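# Stack the on-edge magnet blocks flat in one pile

## Task

Take every magnet block from the row that is standing on its edge, lay each one flat, and pile them all squarely on one another in a single stack on the bench that holds only those blocks; then release them and pull the grippers away.

## Robot and tools

Robot: two 6-joint arms with parallel grippers, named left_arm and right_arm. The names are not image sides. In the shared scene frame the origin sits on the tabletop between the arms, +z is up, +x points out over the table, and left_arm is on the +y side. Bases: left_arm at (+0.025, +0.289, 0) m, quat_wxyz (+0.997, 0, 0, -0.077); right_arm at (+0.034, -0.372, 0) m, quat_wxyz (+0.999, 0, 0, +0.053). Gripper fingers point along the gripper's +z and close along its y. The reported hand point lies between the pads, roughly 1 cm behind the fingertips, and gets less accurate at long reach. A wrist camera mount on each gripper adds bulk.

Row layout (used by execute_actions and move): one flat list of 14 numbers covering both arms, even if only one moves. First left_arm: six joint numbers, then its opening; then the same seven for right_arm. Joint order within an arm: shoulder (joint2), elbow (joint3), waist (joint1), wrist pitch (joint4), wrist yaw (joint5), wrist roll (joint6). Every number is in [-1, 1]. Joint numbers are scaled offsets, not poses: 1.0 equals 1.202 rad for waist, 1.258 shoulder, 1.238 elbow, 2.073 wrist pitch, 2.022 for wrist yaw and wrist roll. The opening is absolute: +1 fully open, -1 closed; between those the fingers aim for the grip_measured reading you give.

Signs: elbow and wrist pitch run opposite to the URDF in everything you send and read. Stated URDF ranges (in URDF sign): waist -2.618 to 3.054, shoulder 0.000 to 3.142, elbow 0.000 to 3.142, wrist pitch -1.571 to 1.571, wrist yaw -1.571 to 1.571, wrist roll -2.094 to 2.094. So elbow reads from -3.142 to 0 in your numbers. Real ends may differ by up to 0.036 rad. An action that asks a joint more than 0.036 rad beyond its range is rejected for both arms; if the first action of a call fails this, nothing in the call runs. A "joint sent to its limit" line means a joint was stopped at its end.

execute_actions(actions): a list of up to 15 actions; each action is a table of up to 15 rows, one row per 1/30 s step, the last row held to fill 15 steps (0.5 s). Joint numbers in every row are offsets from the joint angles at the start of that action (for a call's first action, the last reported angles), not from the previous row. An empty list just returns state and images. Joints follow a capped lead per step (waist 0.202, shoulder 0.258, elbow 0.238, wrist pitch 0.573, yaw and roll 0.522 rad), and targets that would shift the hand more than 70 mm in a step are scaled back, so big changes take several actions. Sending zeros can let an arm sag; to hold it, send offsets back to the desired angles, then zeros, correcting if it still falls short.

move(target, speed, blocking): target is one 14-number row; its joint offsets count from the "Joint positions" of the latest result that printed them, and the finger values are sent at the start. All joints progress along their paths in step, so the hand curves. speed (rad/s, 0.01 to 2, default 0.5) is the top speed of the joint with the longest way to go; paths last 0.5 to 10 s. Moves do not avoid obstacles or the other arm. blocking=false returns after 0.5 s while motion continues; further moves and actions are refused until a result shows it ended (use wait(0) or stop). The extra "move:" line reports the ending (done, off_target, moving, held, fault), limits=held or limits=none, and each arm's joint farthest from target.

wait(seconds, 0 to 10): lets time run with commands held; returns early when a running move ends. stop(): brakes a running move; it needs room; fingers keep going. zoom_image(camera, region): region [x0, y0, x1, y1] in pixels of that camera's last image, at most 504 by 504; cameras cam_head_left, cam_head_right, cam_high, cam_low (504x504), cam_left_wrist, cam_right_wrist (616x616). read_manual(section): licence texts only. finished_scene(scene): ends the scene, irreversibly; the goal must already be met and stay met.

Results: a state line per arm with end_effector_position (m) and end_effector_quat_wxyz; Joint positions and Joint velocities per arm in the joint order above, then finger gap (m; 0.094 when fully open); Joint targets (what the joints are currently driven to); grip_measured on the command scale (each gripper may be off by about 1 mm); joint torques (offset, noisy); "joint command not followed" when a clearance check altered targets; FAULT and MOTOR HOT lines.

Gripping: to hold, command an opening below grip_measured, about 0.03 below for a firm grip, less for a lighter one. Pad force tops out near 50 to 62 N, weaker on thin parts. Held items may be tugged now and then, and loose ones pushed.

Avoid: knocking or placing anything off the table (fails the job), dropping or slipping blocks, slamming into things, fast contacts or targets set far past a contact (press harder), arms colliding or pushing each other. Holding loads heats motors: warnings from 75 °C, an arm stop at 90 °C, and at 100 °C the arm goes limp and falls.

Each tool is called after "Emit:" as name(argument=value, ...) on one line, values as JSON.

## Session

Emit:
execute_actions(actions=[])

Scene clock: 0.00 s.
left_arm: end_effector_position=(+0.2052, -0.1272, +0.3705) grip_measured=+1.000 end_effector_quat_wxyz=(-0.075, -0.480, -0.545, +0.683) | right_arm: end_effector_position=(+0.4317, -0.3730, +0.2992) grip_measured=+1.000 end_effector_quat_wxyz=(-0.536, +0.668, -0.344, +0.385)
Joint names: [shoulder, elbow, waist, wrist pitch, wrist yaw, wrist roll]
Joint positions: left_arm=[ 1.779 -1.651 -0.611  0.229  1.408 -0.387  0.094] | right_arm=[ 1.241 -0.868 -0.437 -0.188 -0.794 -1.852  0.094]
Joint velocities: left_arm=[ 0.007  0.002  0.017 -0.081  0.007  0.051  0.   ] | right_arm=[ 0.017  0.007 -0.002  0.051 -0.066 -0.081  0.   ]
Joint torques (N m, as the arm reports them, + toward a larger Joint positions number): no reading
Joint targets: left_arm=[1.773 -1.656 -0.611 0.237 1.413 -0.385] | right_arm=[1.233 -0.881 -0.437 -0.188 -0.796 -1.847]

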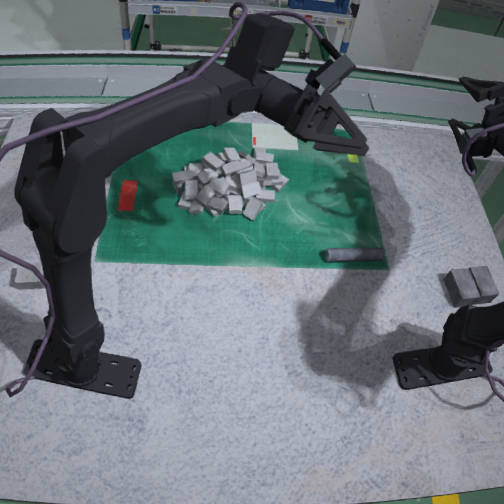

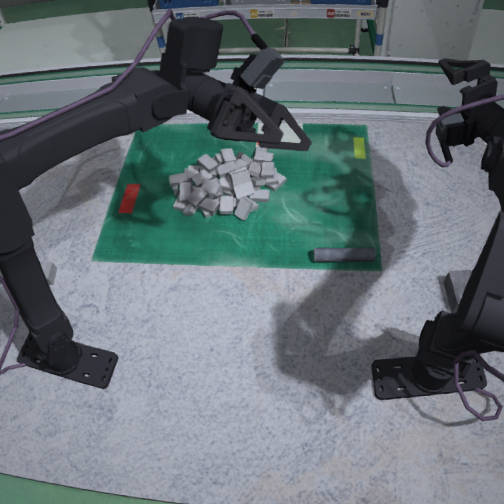

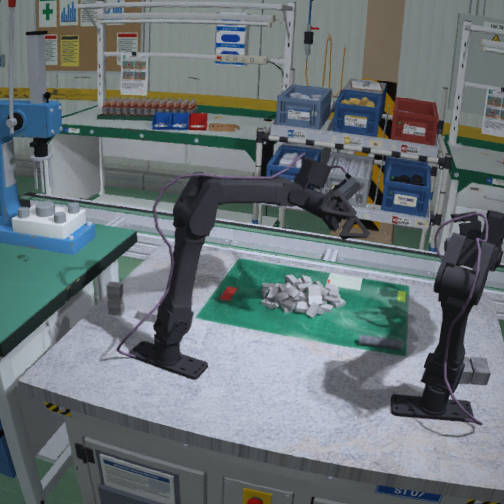

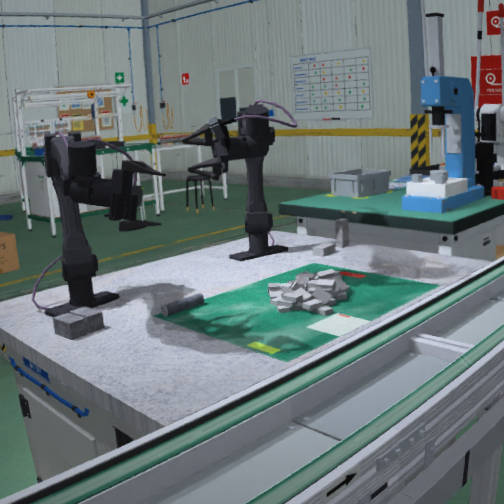

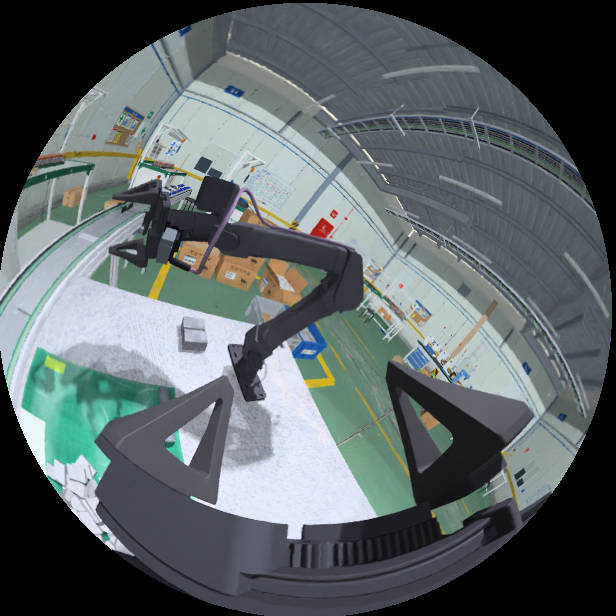

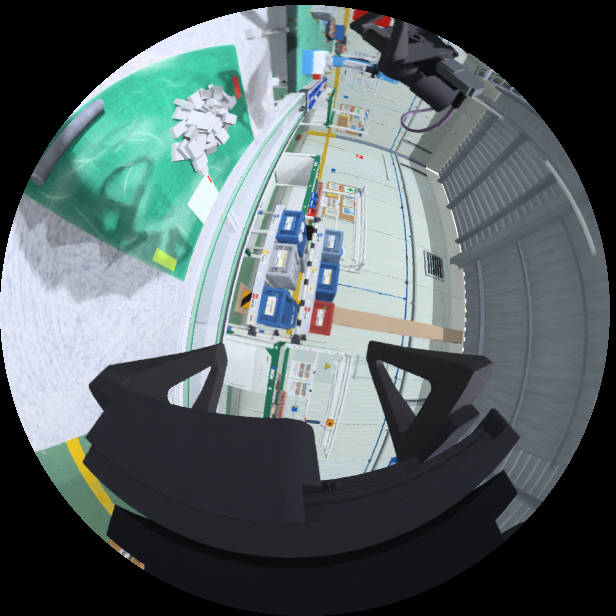

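Emit:
move(target=[-0.39,0.2,1,0.3,-0.696,-0.313,1,0,0,0,0,0,0,1], speed=0.9)

Emit:
move(target=[0,0.23,0.09,0.275,0,0,1,0,0,0,0,0,0,1], speed=0.7)

Scene clock: 7.93 s.
left_arm: end_effector_position=(+0.3665, +0.4452, +0.2979) grip_measured=+1.000 end_effector_quat_wxyz=(-0.398, +0.601, -0.682, +0.125) | right_arm: end_effector_position=(+0.4317, -0.3730, +0.2992) grip_measured=+1.000 end_effector_quat_wxyz=(-0.536, +0.668, -0.344, +0.385)
Joint names: [shoulder, elbow, waist, wrist pitch, wrist yaw, wrist roll]
Joint positions: left_arm=[ 1.305 -1.417  0.586  0.823  0.01  -1.017  0.094] | right_arm=[ 1.241 -0.868 -0.437 -0.188 -0.794 -1.852  0.094]
Joint velocities: left_arm=[-0.017  0.002  0.007 -0.007 -0.066 -0.022  0.   ] | right_arm=[ 0.007 -0.022 -0.002  0.022 -0.022  0.037  0.   ]
Joint torques (N m, as the arm reports them, + toward a larger Joint positions number): left_arm=[-5.7  -5.52  0.38 -1.56 -0.08 -0.01] | right_arm=[-4.08 -7.81 -0.07 -1.93 -0.08  0.03]
Joint targets: left_arm=[1.288 -1.403 0.591 0.851 0.000 -1.020] | right_arm=[1.241 -0.868 -0.437 -0.188 -0.794 -1.852]
move: off_target (left_arm); limits=none; left_arm: farthest joint: the wrist pitch, 0.028 radians from its target (0.622 radians at the start); right_arm: farthest joint: the waist, 0.000 radians from its target (0.000 radians at the start)

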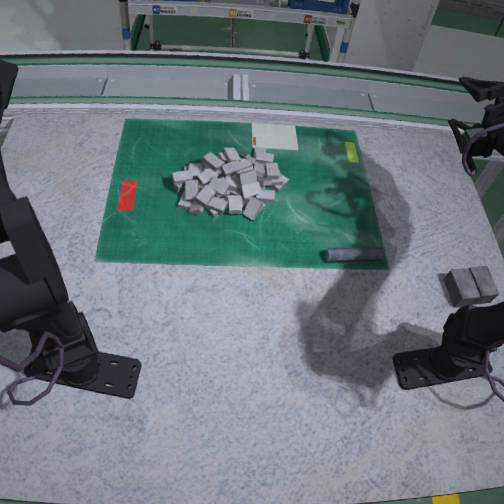

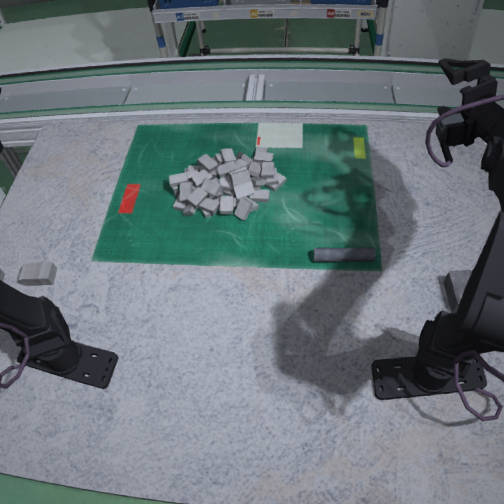

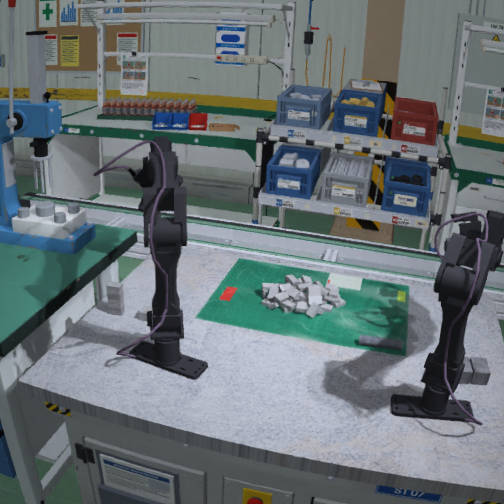

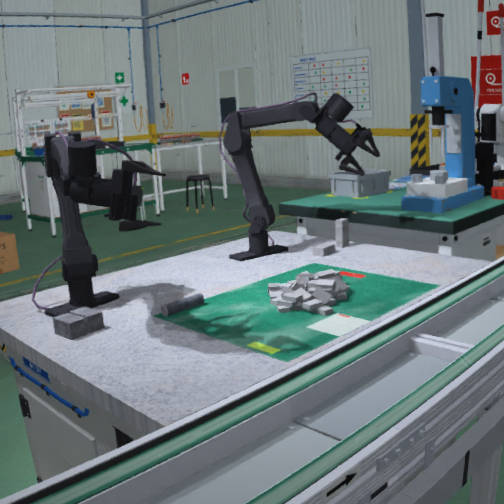

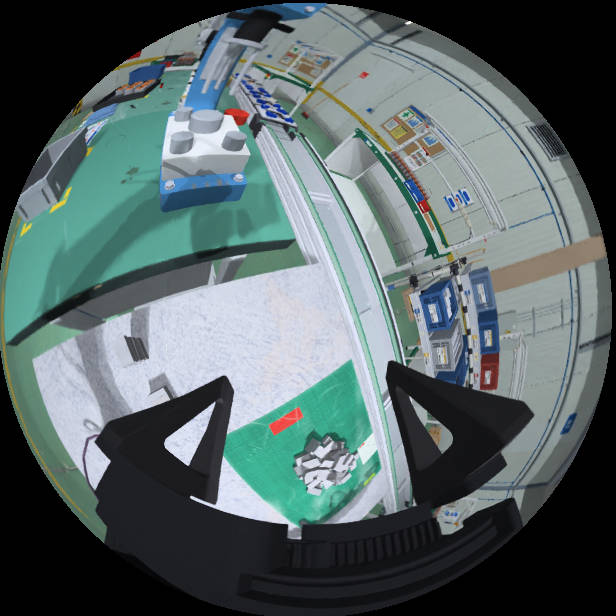

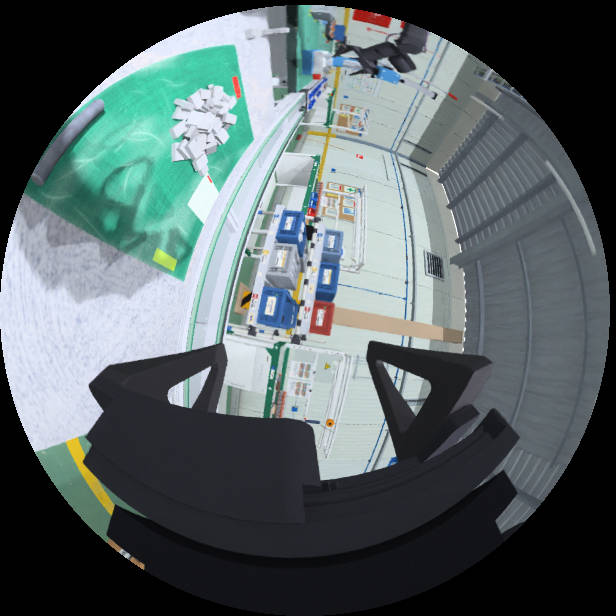

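Scene clock: 9.53 s.
left_arm: end_effector_position=(+0.2072, +0.3946, +0.1439) grip_measured=+1.000 end_effector_quat_wxyz=(-0.016, +0.699, -0.715, +0.009) | right_arm: end_effector_position=(+0.4317, -0.3730, +0.2992) grip_measured=+1.000 end_effector_quat_wxyz=(-0.536, +0.668, -0.344, +0.385)
Joint names: [shoulder, elbow, waist, wrist pitch, wrist yaw, wrist roll]
Joint positions: left_arm=[ 1.305 -1.14   0.685  1.371  0.011 -1.017  0.094] | right_arm=[ 1.241 -0.868 -0.437 -0.188 -0.794 -1.852  0.094]
Joint velocities: left_arm=[0.007 0.007 0.002 0.022 0.007 0.037 0.   ] | right_arm=[-0.002  0.007 -0.027 -0.037  0.051 -0.007  0.   ]
Joint torques (N m, as the arm reports them, + toward a larger Joint positions number): left_arm=[-3.56 -5.27  0.78 -0.1   0.01  0.  ] | right_arm=[-4.01 -7.78 -0.02 -1.93 -0.07  0.04]
Joint targets: left_arm=[1.305 -1.132 0.695 1.393 0.010 -1.017] | right_arm=[1.241 -0.868 -0.437 -0.188 -0.794 -1.852]
move: off_target (left_arm); limits=none; left_arm: farthest joint: the wrist pitch, 0.023 radians from its target (0.570 radians at the start); right_arm: farthest joint: the waist, 0.000 radians from its target (0.000 radians at the start)

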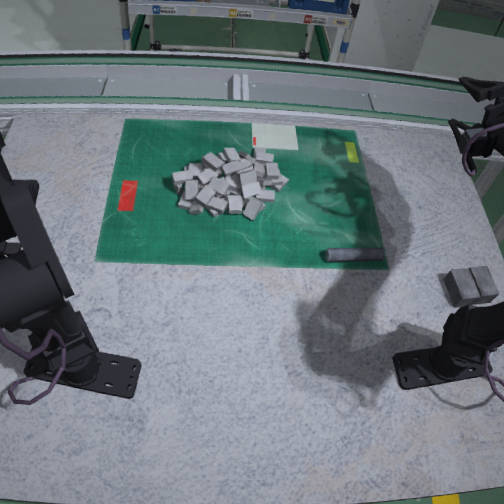

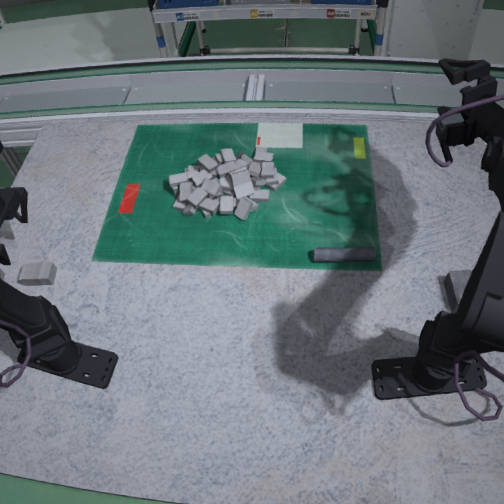

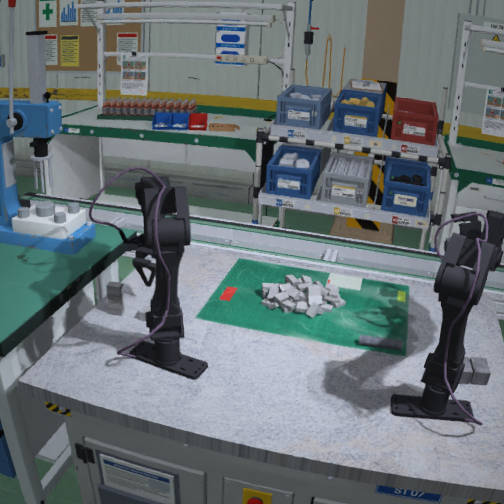

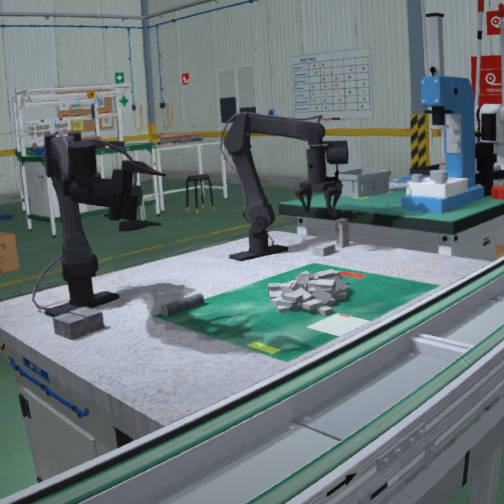

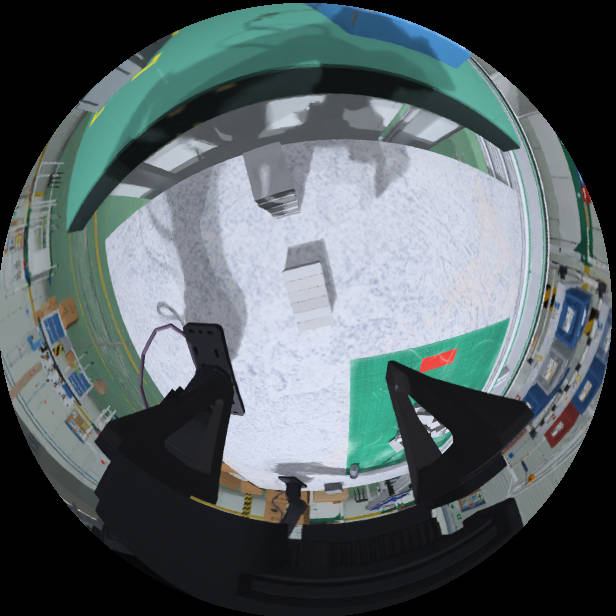

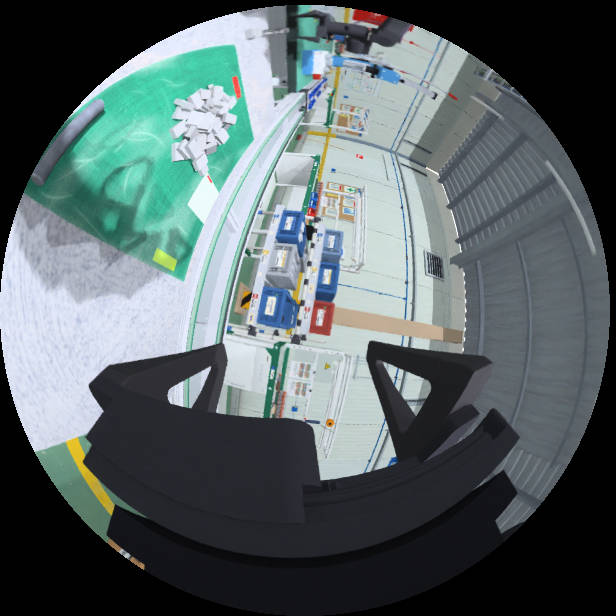

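Emit:
move(target=[0,0,0,0,0,1,1,0,0,0,0,0,0,1], speed=1.5)

Emit:
move(target=[0.056,0.237,0,-0.155,0,0.455,1,0,0,0,0,0,0,1], speed=0.8)

Scene clock: 24.47 s.
left_arm: end_effector_position=(+0.2071, +0.3945, +0.1439) grip_measured=+1.000 end_effector_quat_wxyz=(+0.016, +0.232, +0.972, +0.008) | right_arm: end_effector_position=(+0.4317, -0.3730, +0.2992) grip_measured=+1.000 end_effector_quat_wxyz=(-0.536, +0.668, -0.344, +0.385)
Joint names: [shoulder, elbow, waist, wrist pitch, wrist yaw, wrist roll]
Joint positions: left_arm=[ 1.305 -1.14   0.685  1.371  0.011  0.999  0.094] | right_arm=[ 1.241 -0.868 -0.437 -0.188 -0.794 -1.852  0.094]
Joint velocities: left_arm=[ 0.012 -0.002 -0.012 -0.037 -0.007  0.022  0.   ] | right_arm=[-0.002  0.012  0.002 -0.066 -0.037 -0.051  0.   ]
Joint torques (N m, as the arm reports them, + toward a larger Joint positions number): left_arm=[-3.56 -5.78 -0.05 -0.36  0.    0.04] | right_arm=[-3.98 -7.72  0.01 -1.93 -0.09  0.05]
Joint targets: left_arm=[1.305 -1.140 0.685 1.370 0.011 1.005] | right_arm=[1.241 -0.868 -0.437 -0.188 -0.794 -1.852]
move: done; limits=none; left_arm: farthest joint: the wrist roll, 0.006 radians from its target (2.022 radians at the start); right_arm: farthest joint: the waist, 0.000 radians from its target (0.000 radians at the start)

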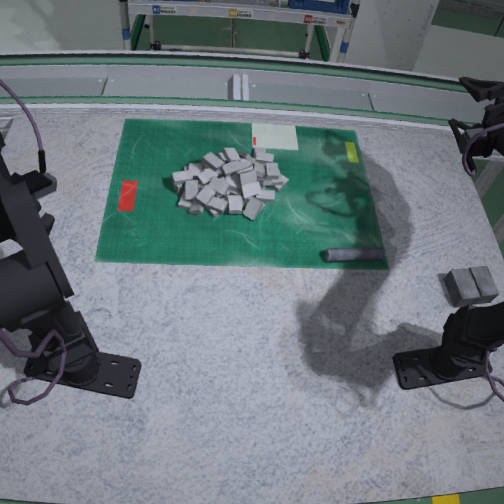

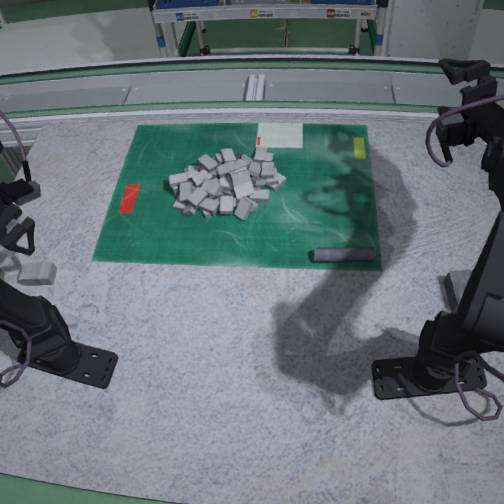

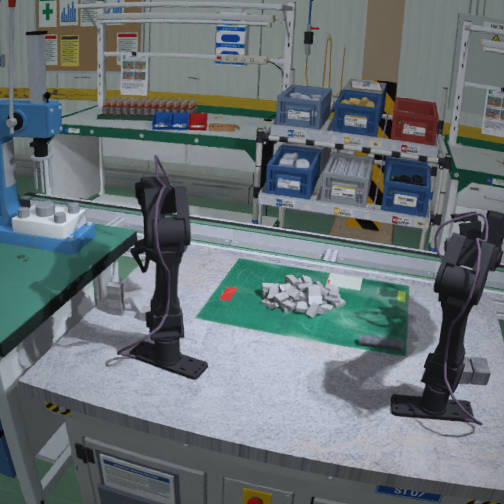

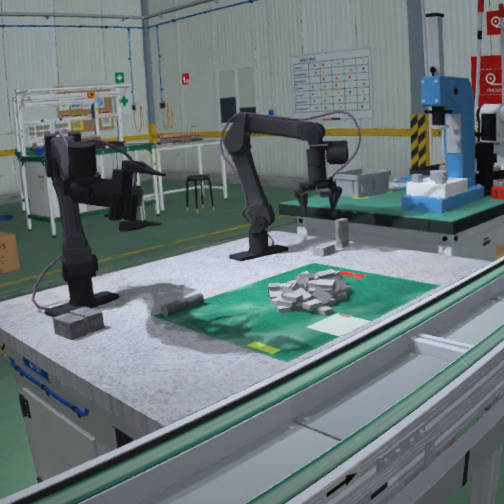

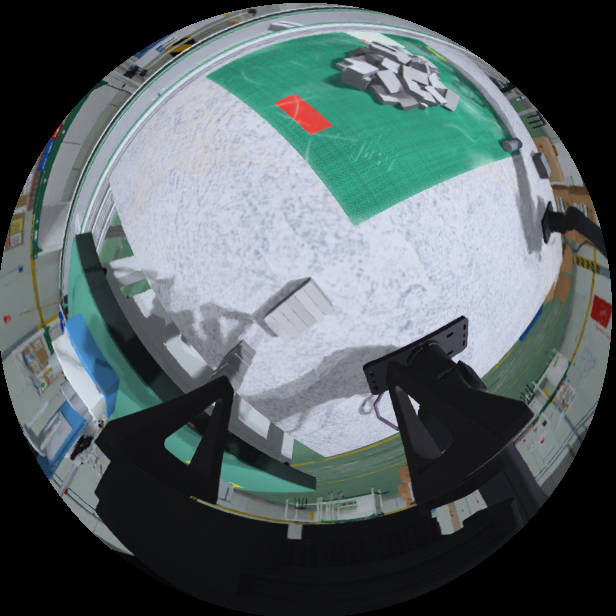

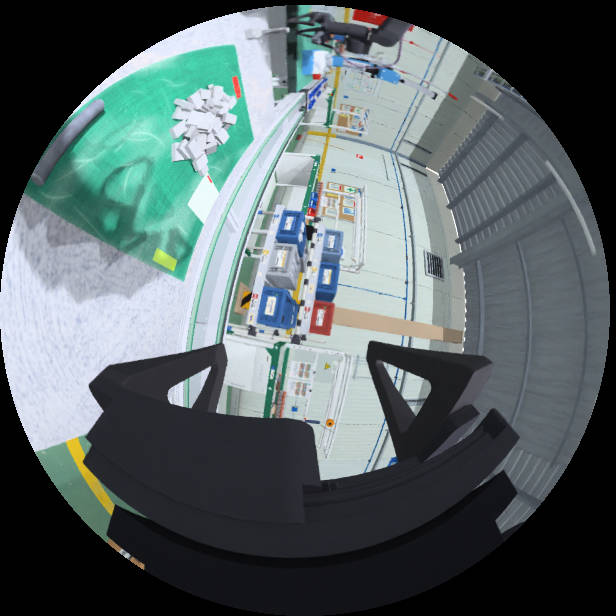

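Scene clock: 26.50 s.
left_arm: end_effector_position=(+0.2061, +0.3940, +0.0617) grip_measured=+1.000 end_effector_quat_wxyz=(+0.005, +0.638, +0.770, -0.002) | right_arm: end_effector_position=(+0.4317, -0.3730, +0.2992) grip_measured=+1.000 end_effector_quat_wxyz=(-0.536, +0.668, -0.344, +0.385)
Joint names: [shoulder, elbow, waist, wrist pitch, wrist yaw, wrist roll]
Joint positions: left_arm=[ 1.366 -0.857  0.685  1.061  0.011  1.914  0.094] | right_arm=[ 1.241 -0.868 -0.437 -0.188 -0.794 -1.852  0.094]
Joint velocities: left_arm=[-0.037 -0.002 -0.007 -0.022  0.022 -0.081  0.   ] | right_arm=[ 0.002 -0.002 -0.002  0.081 -0.007 -0.051  0.   ]
Joint torques (N m, as the arm reports them, + toward a larger Joint positions number): left_arm=[-3.25 -4.83 -0.02 -0.4   0.01  0.06] | right_arm=[-4.02 -7.78 -0.01 -1.92 -0.07  0.04]
Joint targets: left_arm=[1.376 -0.846 0.685 1.049 0.011 1.919] | right_arm=[1.241 -0.868 -0.437 -0.188 -0.794 -1.852]
move: done; limits=none; left_arm: farthest joint: the wrist pitch, 0.011 radians from its target (0.321 radians at the start); right_arm: farthest joint: the waist, 0.000 radians from its target (0.000 radians at the start)

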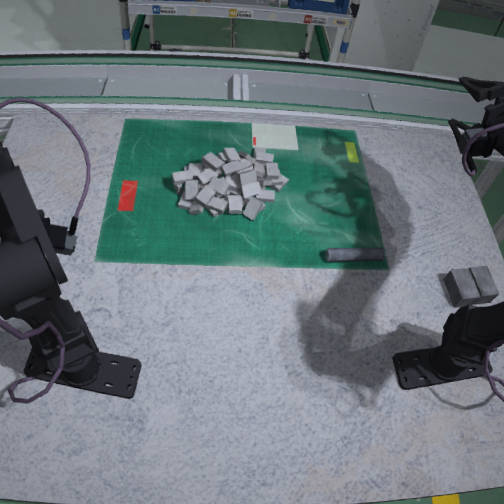

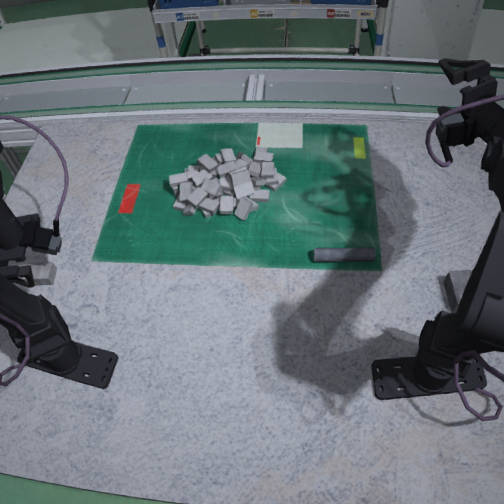

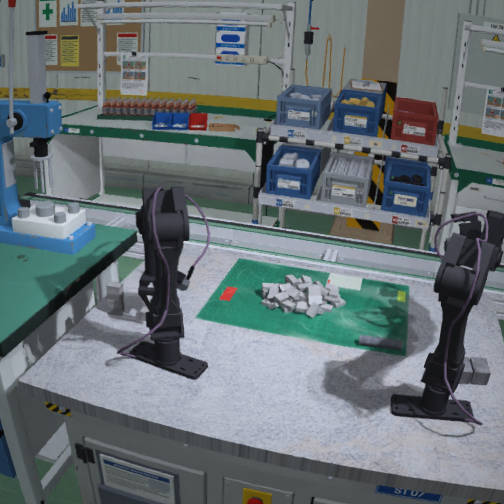

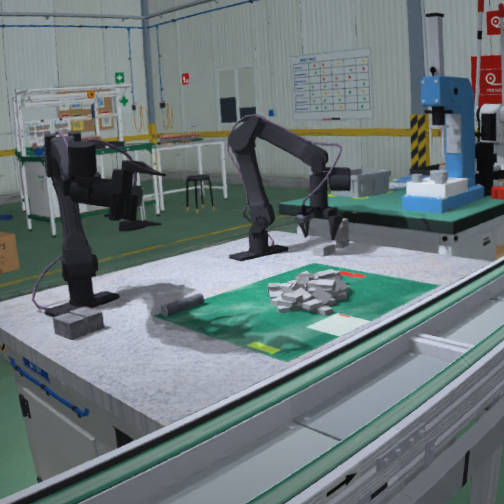

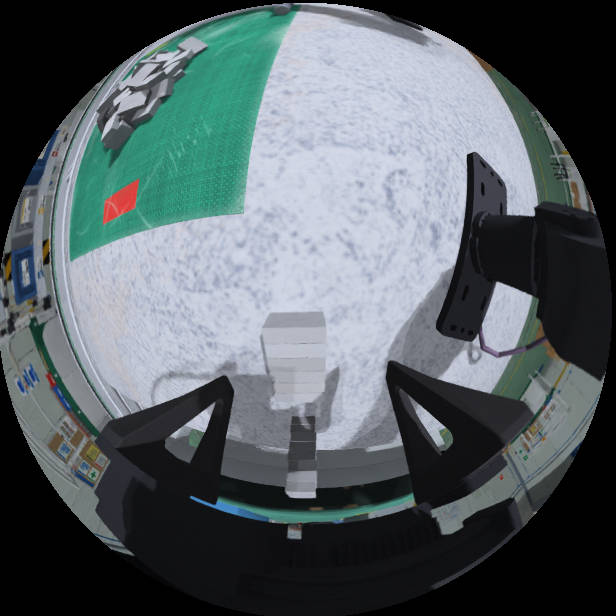

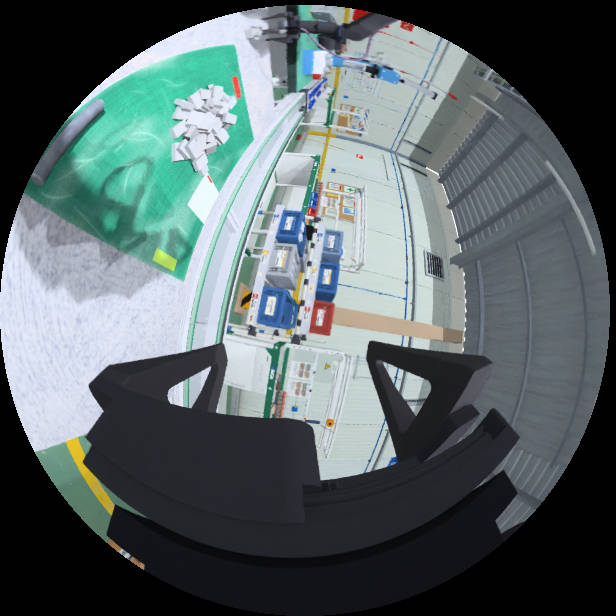

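Emit:
move(target=[0.074,0.095,-0.02,-0.099,0,-0.008,0.6,0,0,0,0,0,0,1], speed=0.25)

Emit:
zoom_image(camera="cam_left_wrist", region=[200,270,420,490])

Emit:
zoom_image(camera="cam_low", region=[280,190,380,270])

Scene clock: 33.83 s.
left_arm: end_effector_position=(+0.2125, +0.3942, +0.0207) grip_measured=+0.602 end_effector_quat_wxyz=(+0.006, +0.639, +0.769, +0.000) | right_arm: end_effector_position=(+0.4317, -0.3730, +0.2992) grip_measured=+1.000 end_effector_quat_wxyz=(-0.536, +0.668, -0.344, +0.385)
Joint names: [shoulder, elbow, waist, wrist pitch, wrist yaw, wrist roll]
Joint positions: left_arm=[ 1.449 -0.751  0.671  0.868  0.01   1.902  0.075] | right_arm=[ 1.241 -0.868 -0.437 -0.188 -0.794 -1.852  0.094]
Joint velocities: left_arm=[-0.002 -0.007 -0.007  0.066  0.007  0.007 -0.   ] | right_arm=[-0.002 -0.022 -0.007  0.11  -0.022 -0.007  0.   ]
Joint torques (N m, as the arm reports them, + toward a larger Joint positions number): left_arm=[-3.63 -4.51 -0.79 -0.42  0.   -0.03] | right_arm=[-3.95 -7.71 -0.03 -1.92 -0.08  0.03]
Joint targets: left_arm=[1.459 -0.739 0.661 0.856 0.010 1.897] | right_arm=[1.241 -0.868 -0.437 -0.188 -0.794 -1.852]
move: done; limits=none; left_arm: farthest joint: the elbow, 0.012 radians from its target (0.118 radians at the start); right_arm: farthest joint: the waist, 0.000 radians from its target (0.000 radians at the start)

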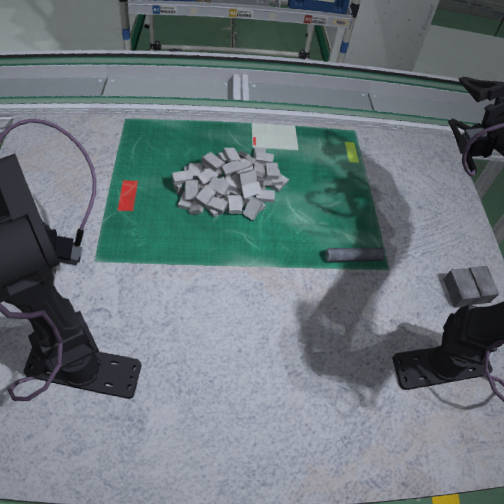

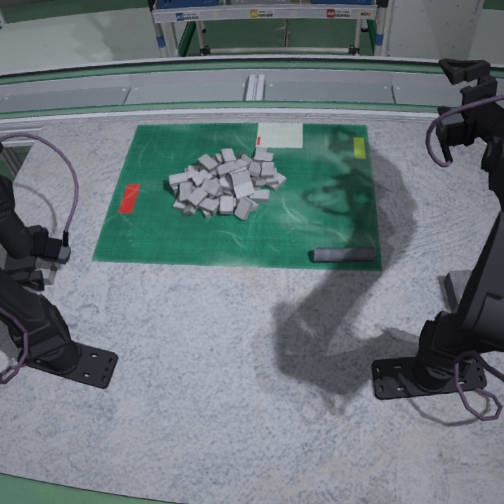

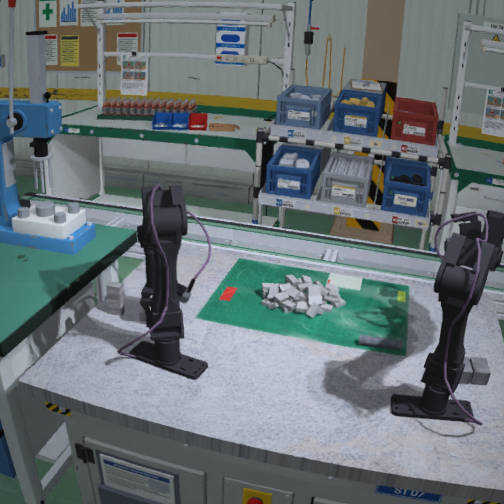

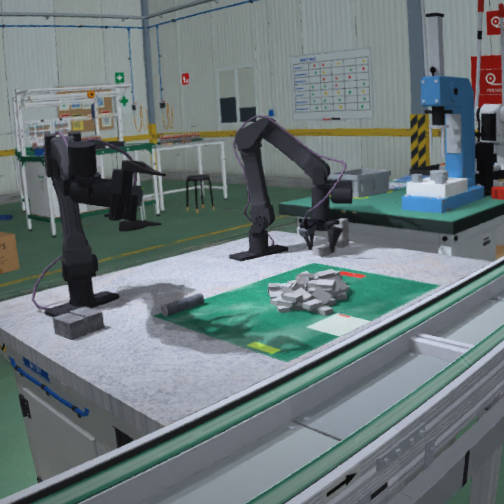

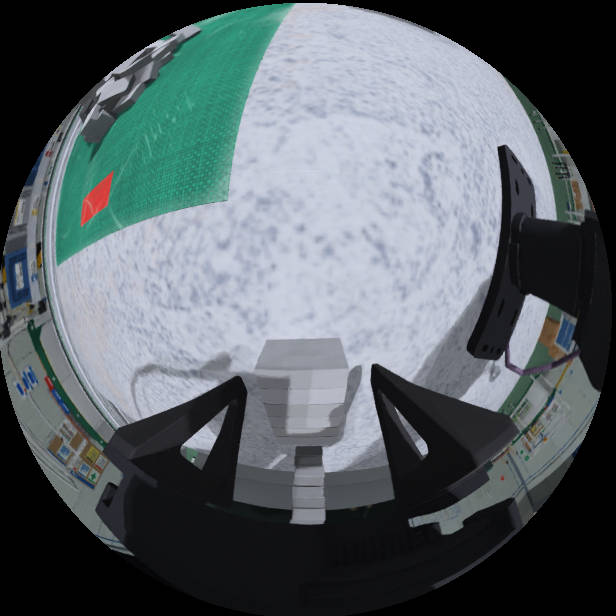

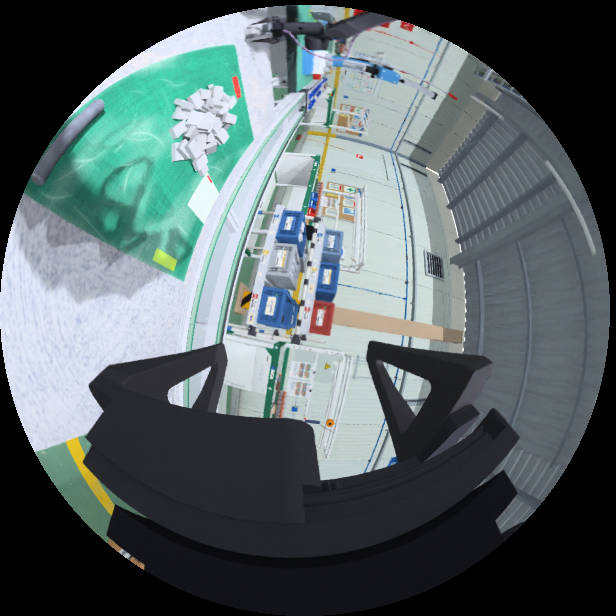

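Region (200, 270, 420, 490) of cam_left_wrist's 616x616 image, scaled by 2.291, with more detail than that image has.

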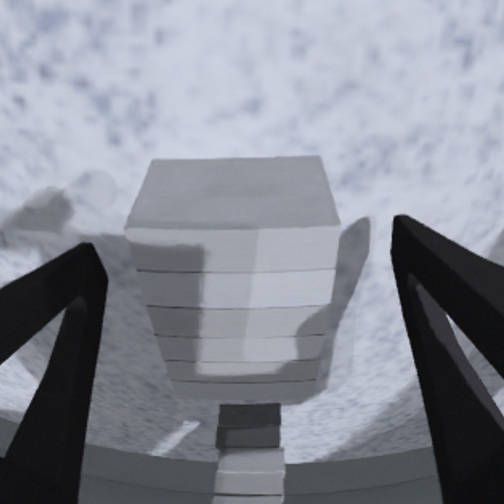

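Region (280, 190, 380, 270) of cam_low's 504x504 image, scaled by 5.040, with more detail than that image has; it fills the top 403 rows of this view, and the rest is white.

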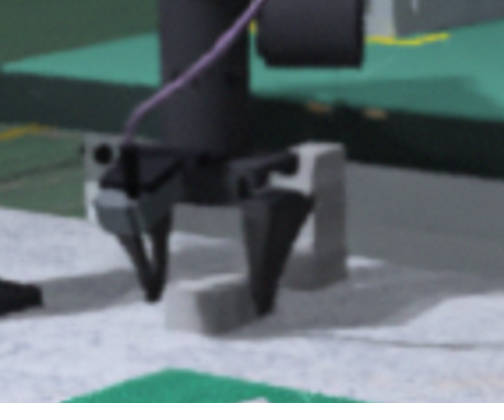

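Emit:
move(target=[0.007,0.008,0,0,0,0,-0.3,0,0,0,0,0,0,1])

Emit:
move(target=[-0.085,-0.11,0,0.09,0,0,-0.3,0,0,0,0,0,0,1], speed=0.2)

Emit:
zoom_image(camera="cam_left_wrist", region=[200,270,420,490])

Emit:
zoom_image(camera="cam_low", region=[280,190,380,270])

Scene clock: 41.17 s.
left_arm: end_effector_position=(+0.2127, +0.3943, +0.0207) grip_measured=-0.141 end_effector_quat_wxyz=(+0.006, +0.639, +0.769, +0.001) | right_arm: end_effector_position=(+0.4317, -0.3730, +0.2992) grip_measured=+1.000 end_effector_quat_wxyz=(-0.536, +0.668, -0.344, +0.385)
Joint names: [shoulder, elbow, waist, wrist pitch, wrist yaw, wrist roll]
Joint positions: left_arm=[ 1.449 -0.751  0.671  0.867  0.01   1.903  0.04 ] | right_arm=[ 1.241 -0.868 -0.437 -0.188 -0.794 -1.852  0.094]
Joint velocities: left_arm=[ 0.017 -0.002  0.002  0.037 -0.007 -0.022 -0.001] | right_arm=[-0.007  0.002 -0.002 -0.007 -0.007 -0.037  0.   ]
Joint torques (N m, as the arm reports them, + toward a larger Joint positions number): left_arm=[-3.72 -4.61  0.02 -0.27  0.02 -0.01] | right_arm=[-4.02 -7.82 -0.02 -1.91 -0.08  0.03]
Joint targets: left_arm=[1.458 -0.741 0.671 0.868 0.010 1.902] | right_arm=[1.241 -0.868 -0.437 -0.188 -0.794 -1.852]
move: done; limits=none; left_arm: farthest joint: the elbow, 0.010 radians from its target (0.010 radians at the start); right_arm: farthest joint: the waist, 0.000 radians from its target (0.000 radians at the start)

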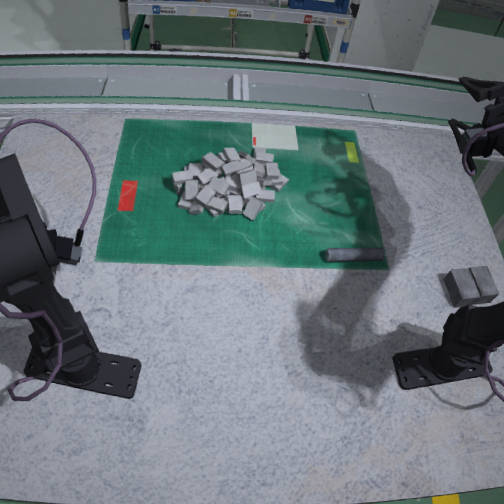

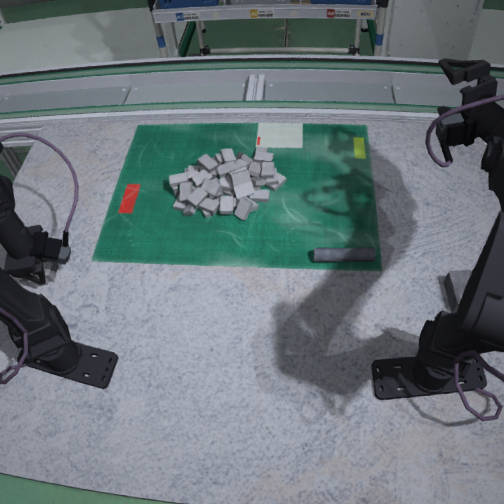

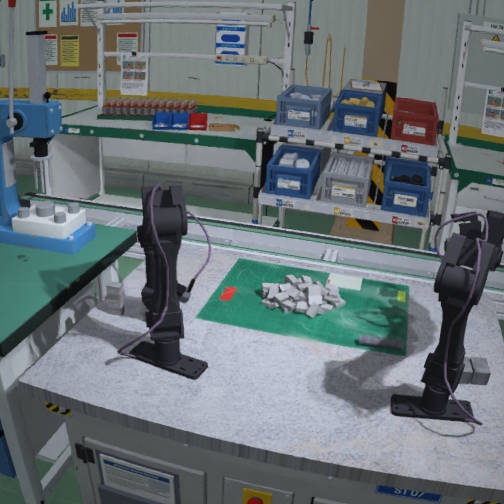

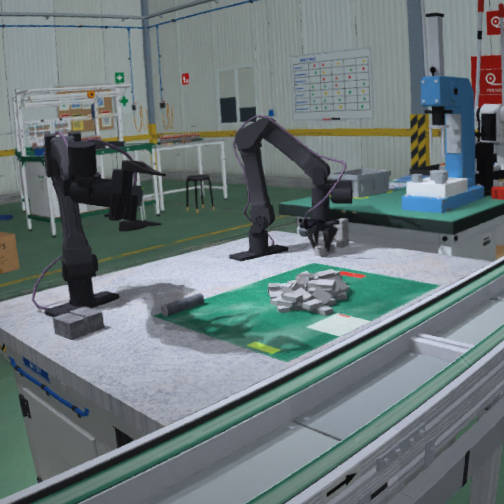

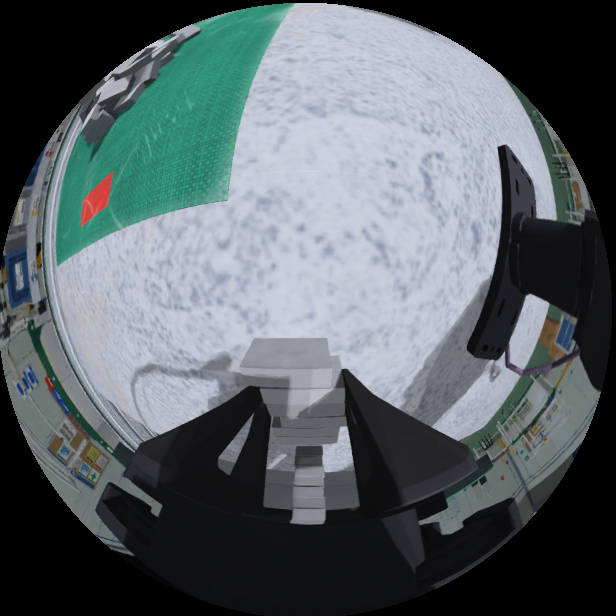

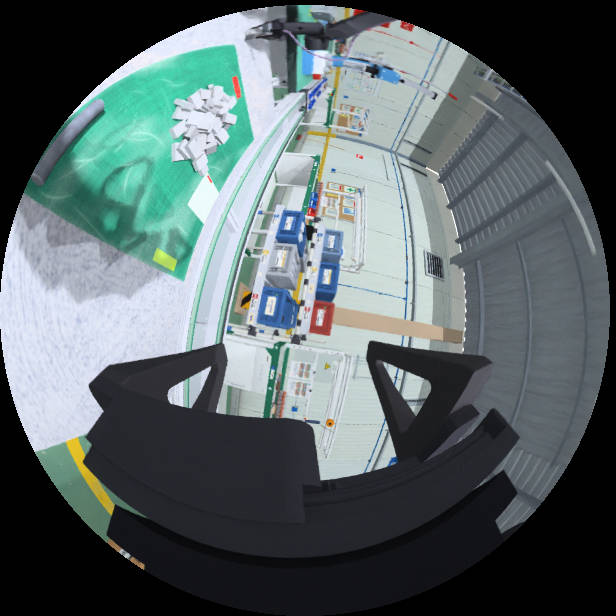

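Scene clock: 42.73 s.
left_arm: end_effector_position=(+0.2167, +0.3964, +0.0637) grip_measured=-0.141 end_effector_quat_wxyz=(+0.013, +0.639, +0.769, +0.018) | right_arm: end_effector_position=(+0.4317, -0.3730, +0.2992) grip_measured=+1.000 end_effector_quat_wxyz=(-0.536, +0.668, -0.344, +0.385)
Joint names: [shoulder, elbow, waist, wrist pitch, wrist yaw, wrist roll]
Joint positions: left_arm=[ 1.364 -0.863  0.671  1.028  0.011  1.903  0.04 ] | right_arm=[ 1.241 -0.868 -0.437 -0.188 -0.794 -1.852  0.094]
Joint velocities: left_arm=[-0.002 -0.012 -0.027 -0.007  0.007 -0.066 -0.   ] | right_arm=[-0.012 -0.012 -0.012  0.037  0.007  0.007  0.   ]
Joint torques (N m, as the arm reports them, + toward a larger Joint positions number): left_arm=[-5.73 -7.45  0.   -0.08 -0.02 -0.01] | right_arm=[-3.98 -7.75  0.   -1.94 -0.08  0.05]
Joint targets: left_arm=[1.342 -0.887 0.671 1.054 0.010 1.903] | right_arm=[1.241 -0.868 -0.437 -0.188 -0.794 -1.852]
move: off_target (left_arm); limits=none; left_arm: farthest joint: the wrist pitch, 0.026 radians from its target (0.186 radians at the start); right_arm: farthest joint: the waist, 0.000 radians from its target (0.000 radians at the start)

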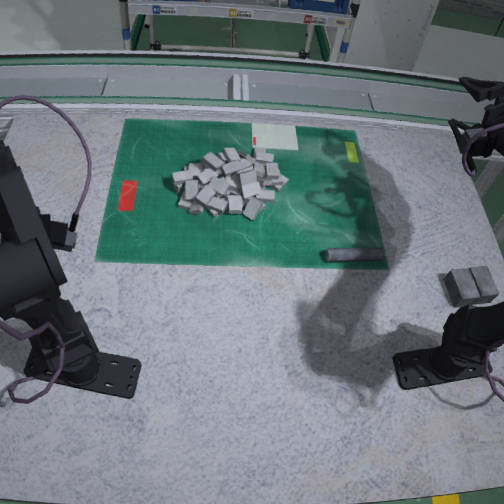

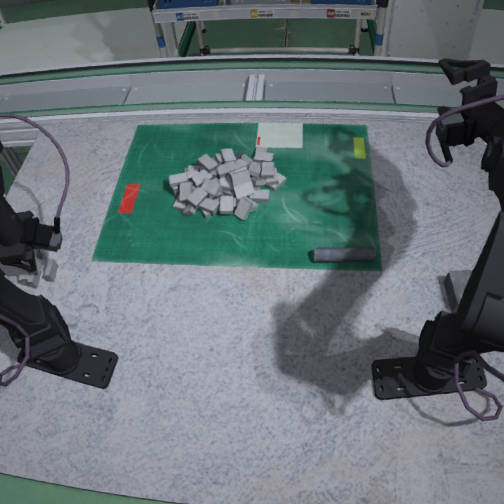

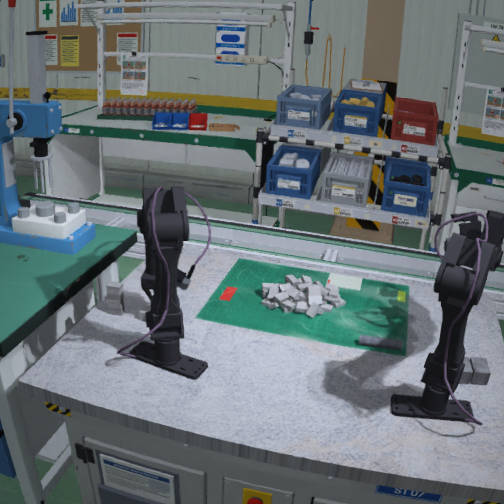

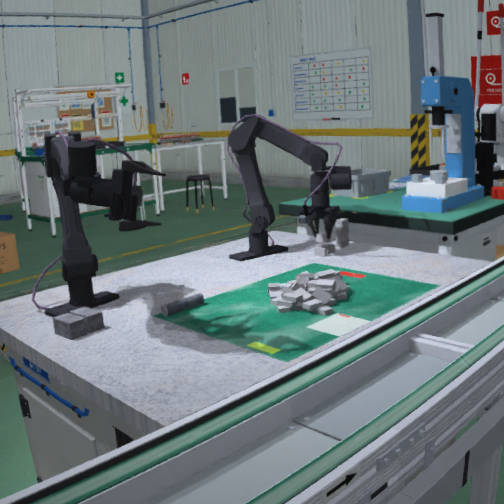

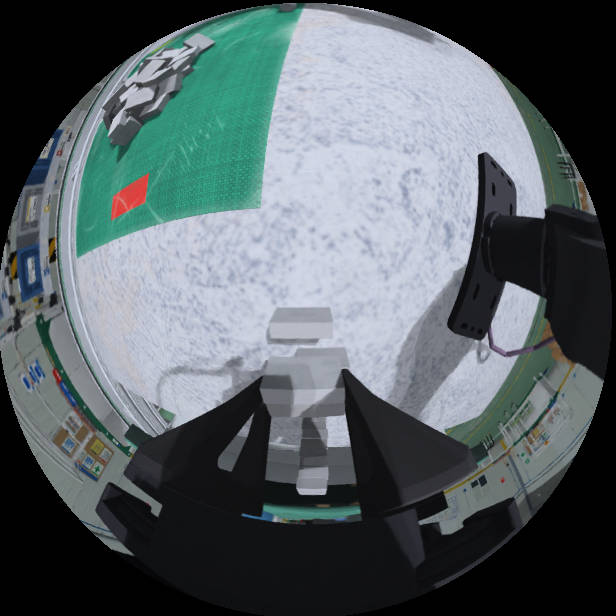

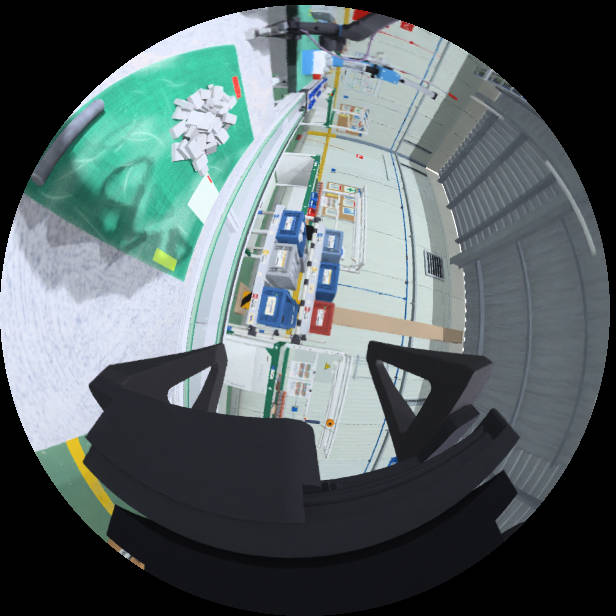

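Region (200, 270, 420, 490) of cam_left_wrist's 616x616 image, scaled by 2.291, with more detail than that image has.

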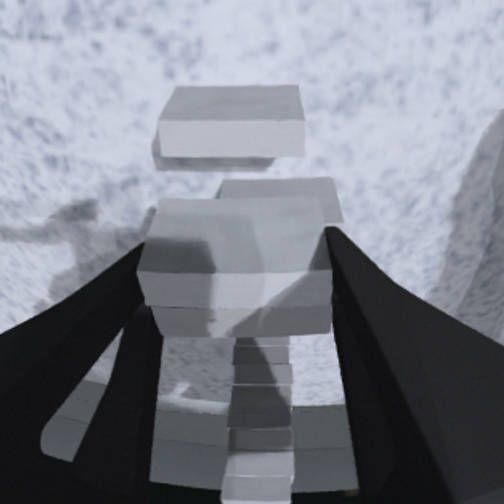

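Region (280, 190, 380, 270) of cam_low's 504x504 image, scaled by 5.040, with more detail than that image has; it fills the top 403 rows of this view, and the rest is white.

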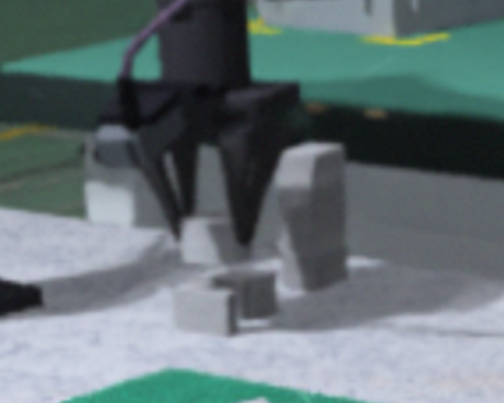

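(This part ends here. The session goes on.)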